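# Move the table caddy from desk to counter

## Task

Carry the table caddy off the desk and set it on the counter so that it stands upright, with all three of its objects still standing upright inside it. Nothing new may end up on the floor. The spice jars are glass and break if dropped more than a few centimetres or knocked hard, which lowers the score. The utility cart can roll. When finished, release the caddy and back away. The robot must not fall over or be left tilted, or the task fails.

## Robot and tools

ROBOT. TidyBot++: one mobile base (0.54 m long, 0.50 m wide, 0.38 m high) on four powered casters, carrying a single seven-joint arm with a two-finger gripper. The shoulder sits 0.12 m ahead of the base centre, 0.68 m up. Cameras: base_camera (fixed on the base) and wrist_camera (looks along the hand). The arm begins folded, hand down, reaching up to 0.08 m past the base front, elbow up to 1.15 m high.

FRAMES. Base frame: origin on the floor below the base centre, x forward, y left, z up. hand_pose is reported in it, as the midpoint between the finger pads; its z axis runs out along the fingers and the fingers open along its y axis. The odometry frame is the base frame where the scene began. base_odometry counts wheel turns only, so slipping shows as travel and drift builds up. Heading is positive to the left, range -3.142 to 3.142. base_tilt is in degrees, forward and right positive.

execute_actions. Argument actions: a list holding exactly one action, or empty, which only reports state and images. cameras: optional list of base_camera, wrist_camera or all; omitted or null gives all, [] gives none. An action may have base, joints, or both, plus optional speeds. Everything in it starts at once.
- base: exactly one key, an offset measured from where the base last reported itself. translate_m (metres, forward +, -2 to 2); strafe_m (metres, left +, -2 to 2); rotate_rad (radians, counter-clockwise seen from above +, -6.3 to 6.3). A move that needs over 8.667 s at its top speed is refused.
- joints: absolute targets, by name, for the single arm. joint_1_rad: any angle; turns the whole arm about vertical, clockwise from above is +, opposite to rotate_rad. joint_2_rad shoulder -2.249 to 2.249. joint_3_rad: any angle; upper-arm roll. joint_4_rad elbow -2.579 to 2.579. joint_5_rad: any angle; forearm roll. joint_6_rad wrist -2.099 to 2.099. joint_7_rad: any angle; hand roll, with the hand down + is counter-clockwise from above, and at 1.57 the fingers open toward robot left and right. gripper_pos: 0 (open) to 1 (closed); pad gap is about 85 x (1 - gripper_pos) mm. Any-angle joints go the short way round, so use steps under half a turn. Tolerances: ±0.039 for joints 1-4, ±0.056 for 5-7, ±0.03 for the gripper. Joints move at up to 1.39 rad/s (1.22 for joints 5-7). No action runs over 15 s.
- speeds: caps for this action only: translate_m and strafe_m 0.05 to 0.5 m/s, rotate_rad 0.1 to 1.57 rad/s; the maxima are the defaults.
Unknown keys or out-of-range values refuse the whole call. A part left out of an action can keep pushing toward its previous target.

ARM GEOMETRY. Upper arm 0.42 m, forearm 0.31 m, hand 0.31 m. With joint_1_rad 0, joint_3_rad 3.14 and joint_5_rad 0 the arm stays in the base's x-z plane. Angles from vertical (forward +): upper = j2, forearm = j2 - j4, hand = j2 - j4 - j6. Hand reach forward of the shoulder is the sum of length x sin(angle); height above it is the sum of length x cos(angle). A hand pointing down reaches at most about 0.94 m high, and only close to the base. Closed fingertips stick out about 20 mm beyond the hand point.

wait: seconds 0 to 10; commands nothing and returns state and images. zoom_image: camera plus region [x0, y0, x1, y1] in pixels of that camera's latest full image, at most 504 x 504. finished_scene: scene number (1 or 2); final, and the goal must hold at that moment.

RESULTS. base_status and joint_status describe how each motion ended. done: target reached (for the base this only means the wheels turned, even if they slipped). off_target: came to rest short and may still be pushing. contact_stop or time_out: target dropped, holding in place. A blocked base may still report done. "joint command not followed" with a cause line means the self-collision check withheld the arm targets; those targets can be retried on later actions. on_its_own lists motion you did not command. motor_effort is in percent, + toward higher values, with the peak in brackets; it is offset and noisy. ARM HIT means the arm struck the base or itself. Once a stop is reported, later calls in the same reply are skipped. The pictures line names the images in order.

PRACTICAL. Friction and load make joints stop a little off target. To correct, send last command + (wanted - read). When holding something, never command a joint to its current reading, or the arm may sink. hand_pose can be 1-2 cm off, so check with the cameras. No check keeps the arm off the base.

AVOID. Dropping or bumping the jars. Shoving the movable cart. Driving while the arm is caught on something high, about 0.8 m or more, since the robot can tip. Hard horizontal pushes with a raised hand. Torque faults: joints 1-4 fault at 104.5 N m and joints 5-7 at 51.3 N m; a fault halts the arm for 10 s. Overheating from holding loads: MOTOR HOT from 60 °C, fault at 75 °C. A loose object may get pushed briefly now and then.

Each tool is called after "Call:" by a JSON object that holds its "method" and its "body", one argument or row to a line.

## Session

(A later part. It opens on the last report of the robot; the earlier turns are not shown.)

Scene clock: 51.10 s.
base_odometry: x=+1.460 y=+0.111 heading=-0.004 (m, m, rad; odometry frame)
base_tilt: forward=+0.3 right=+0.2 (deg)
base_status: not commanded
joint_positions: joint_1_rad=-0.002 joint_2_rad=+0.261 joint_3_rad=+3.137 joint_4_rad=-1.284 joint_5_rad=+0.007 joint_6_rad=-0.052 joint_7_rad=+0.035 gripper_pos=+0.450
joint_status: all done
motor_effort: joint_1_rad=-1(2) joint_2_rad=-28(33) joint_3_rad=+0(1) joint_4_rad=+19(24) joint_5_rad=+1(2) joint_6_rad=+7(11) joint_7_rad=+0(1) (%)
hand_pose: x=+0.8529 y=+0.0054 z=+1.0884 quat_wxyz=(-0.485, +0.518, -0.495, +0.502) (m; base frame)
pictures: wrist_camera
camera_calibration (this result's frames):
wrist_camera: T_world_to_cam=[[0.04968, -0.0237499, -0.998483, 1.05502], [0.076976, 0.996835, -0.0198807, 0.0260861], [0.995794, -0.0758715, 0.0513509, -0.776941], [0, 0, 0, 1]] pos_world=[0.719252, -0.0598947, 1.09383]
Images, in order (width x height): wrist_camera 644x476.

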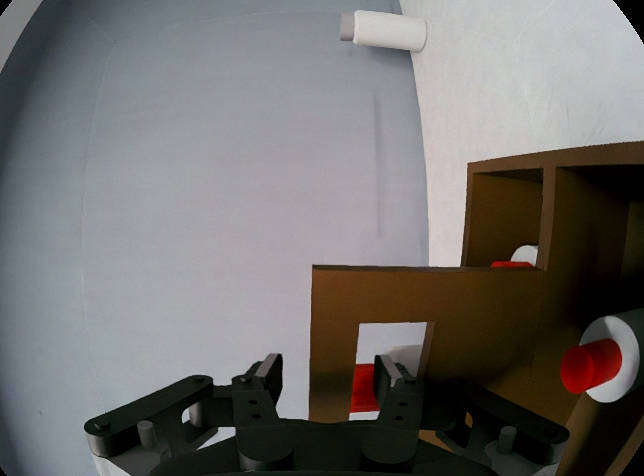

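Call:
{"method": "execute_actions", "body": {
  "actions": [
    {"base":{"translate_m":-0.1},"speeds":{"translate_m":0.07}}
  ],
  "cameras": ["wrist_camera"]
}}

Call:
{"method": "execute_actions", "body": {
  "actions": [
    {"base":{"translate_m":-0.5},"joints":{"joint_7_rad":1.6}}
  ],
  "cameras": ["wrist_camera"]
}}

Scene clock: 53.03 s.
base_odometry: x=+1.360 y=+0.111 heading=-0.004 (m, m, rad; odometry frame)
base_tilt: forward=+0.3 right=+0.2 (deg)
base_status: done
joint_positions: joint_1_rad=-0.002 joint_2_rad=+0.272 joint_3_rad=+3.137 joint_4_rad=-1.284 joint_5_rad=+0.007 joint_6_rad=-0.049 joint_7_rad=+0.035 gripper_pos=+0.450
joint_status: not commanded
motor_effort: joint_1_rad=-1(2) joint_2_rad=-31(35) joint_3_rad=+0(1) joint_4_rad=+21(23) joint_5_rad=+0(1) joint_6_rad=+9(9) joint_7_rad=+0(0) (%)
hand_pose: x=+0.8572 y=+0.0055 z=+1.0815 quat_wxyz=(-0.483, +0.520, -0.496, +0.500) (m; base frame)
pictures: wrist_camera
camera_calibration (this result's frames):
wrist_camera: T_world_to_cam=[[0.0422719, -0.0237504, -0.998824, 1.05467], [0.0768072, 0.996836, -0.0204525, 0.0263629], [0.996149, -0.0758523, 0.0439624, -0.773234], [0, 0, 0, 1]] pos_world=[0.723649, -0.0598824, 1.08796]
Images, in order (width x height): wrist_camera 644x476.

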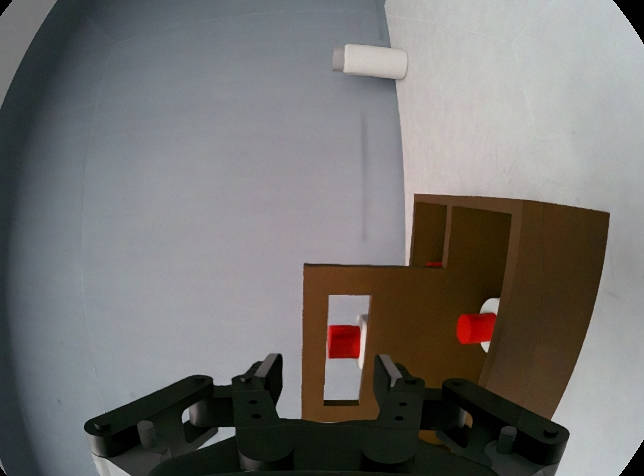

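Scene clock: 55.47 s.
base_odometry: x=+0.860 y=+0.113 heading=-0.004 (m, m, rad; odometry frame)
base_tilt: forward=+0.3 right=+0.2 (deg)
base_status: done
joint_positions: joint_1_rad=-0.002 joint_2_rad=+0.274 joint_3_rad=+3.137 joint_4_rad=-1.284 joint_5_rad=+0.007 joint_6_rad=-0.049 joint_7_rad=+1.601 gripper_pos=+0.450
joint_status: all done
motor_effort: joint_1_rad=+0(2) joint_2_rad=-32(36) joint_3_rad=+0(1) joint_4_rad=+21(23) joint_5_rad=+0(1) joint_6_rad=+8(10) joint_7_rad=+0(0) (%)
hand_pose: x=+0.8582 y=+0.0055 z=+1.0797 quat_wxyz=(+0.010, +0.720, +0.015, +0.694) (m; base frame)
pictures: wrist_camera
camera_calibration (this result's frames):
wrist_camera: T_world_to_cam=[[0.0823056, -0.996475, 0.0161999, -0.0721742], [0.0475358, -0.0123112, -0.998794, 1.11316], [0.995473, 0.0829763, 0.046355, -0.777022], [0, 0, 0, 1]] pos_world=[0.72653, 0.00625894, 1.149]
Images, in order (width x height): wrist_camera 644x476.

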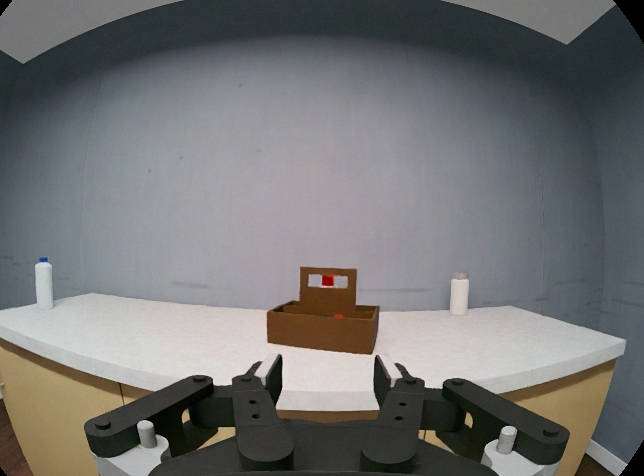

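Call:
{"method": "finished_scene", "body": {
  "scene": 2
}}

The scene is finished: the task was done.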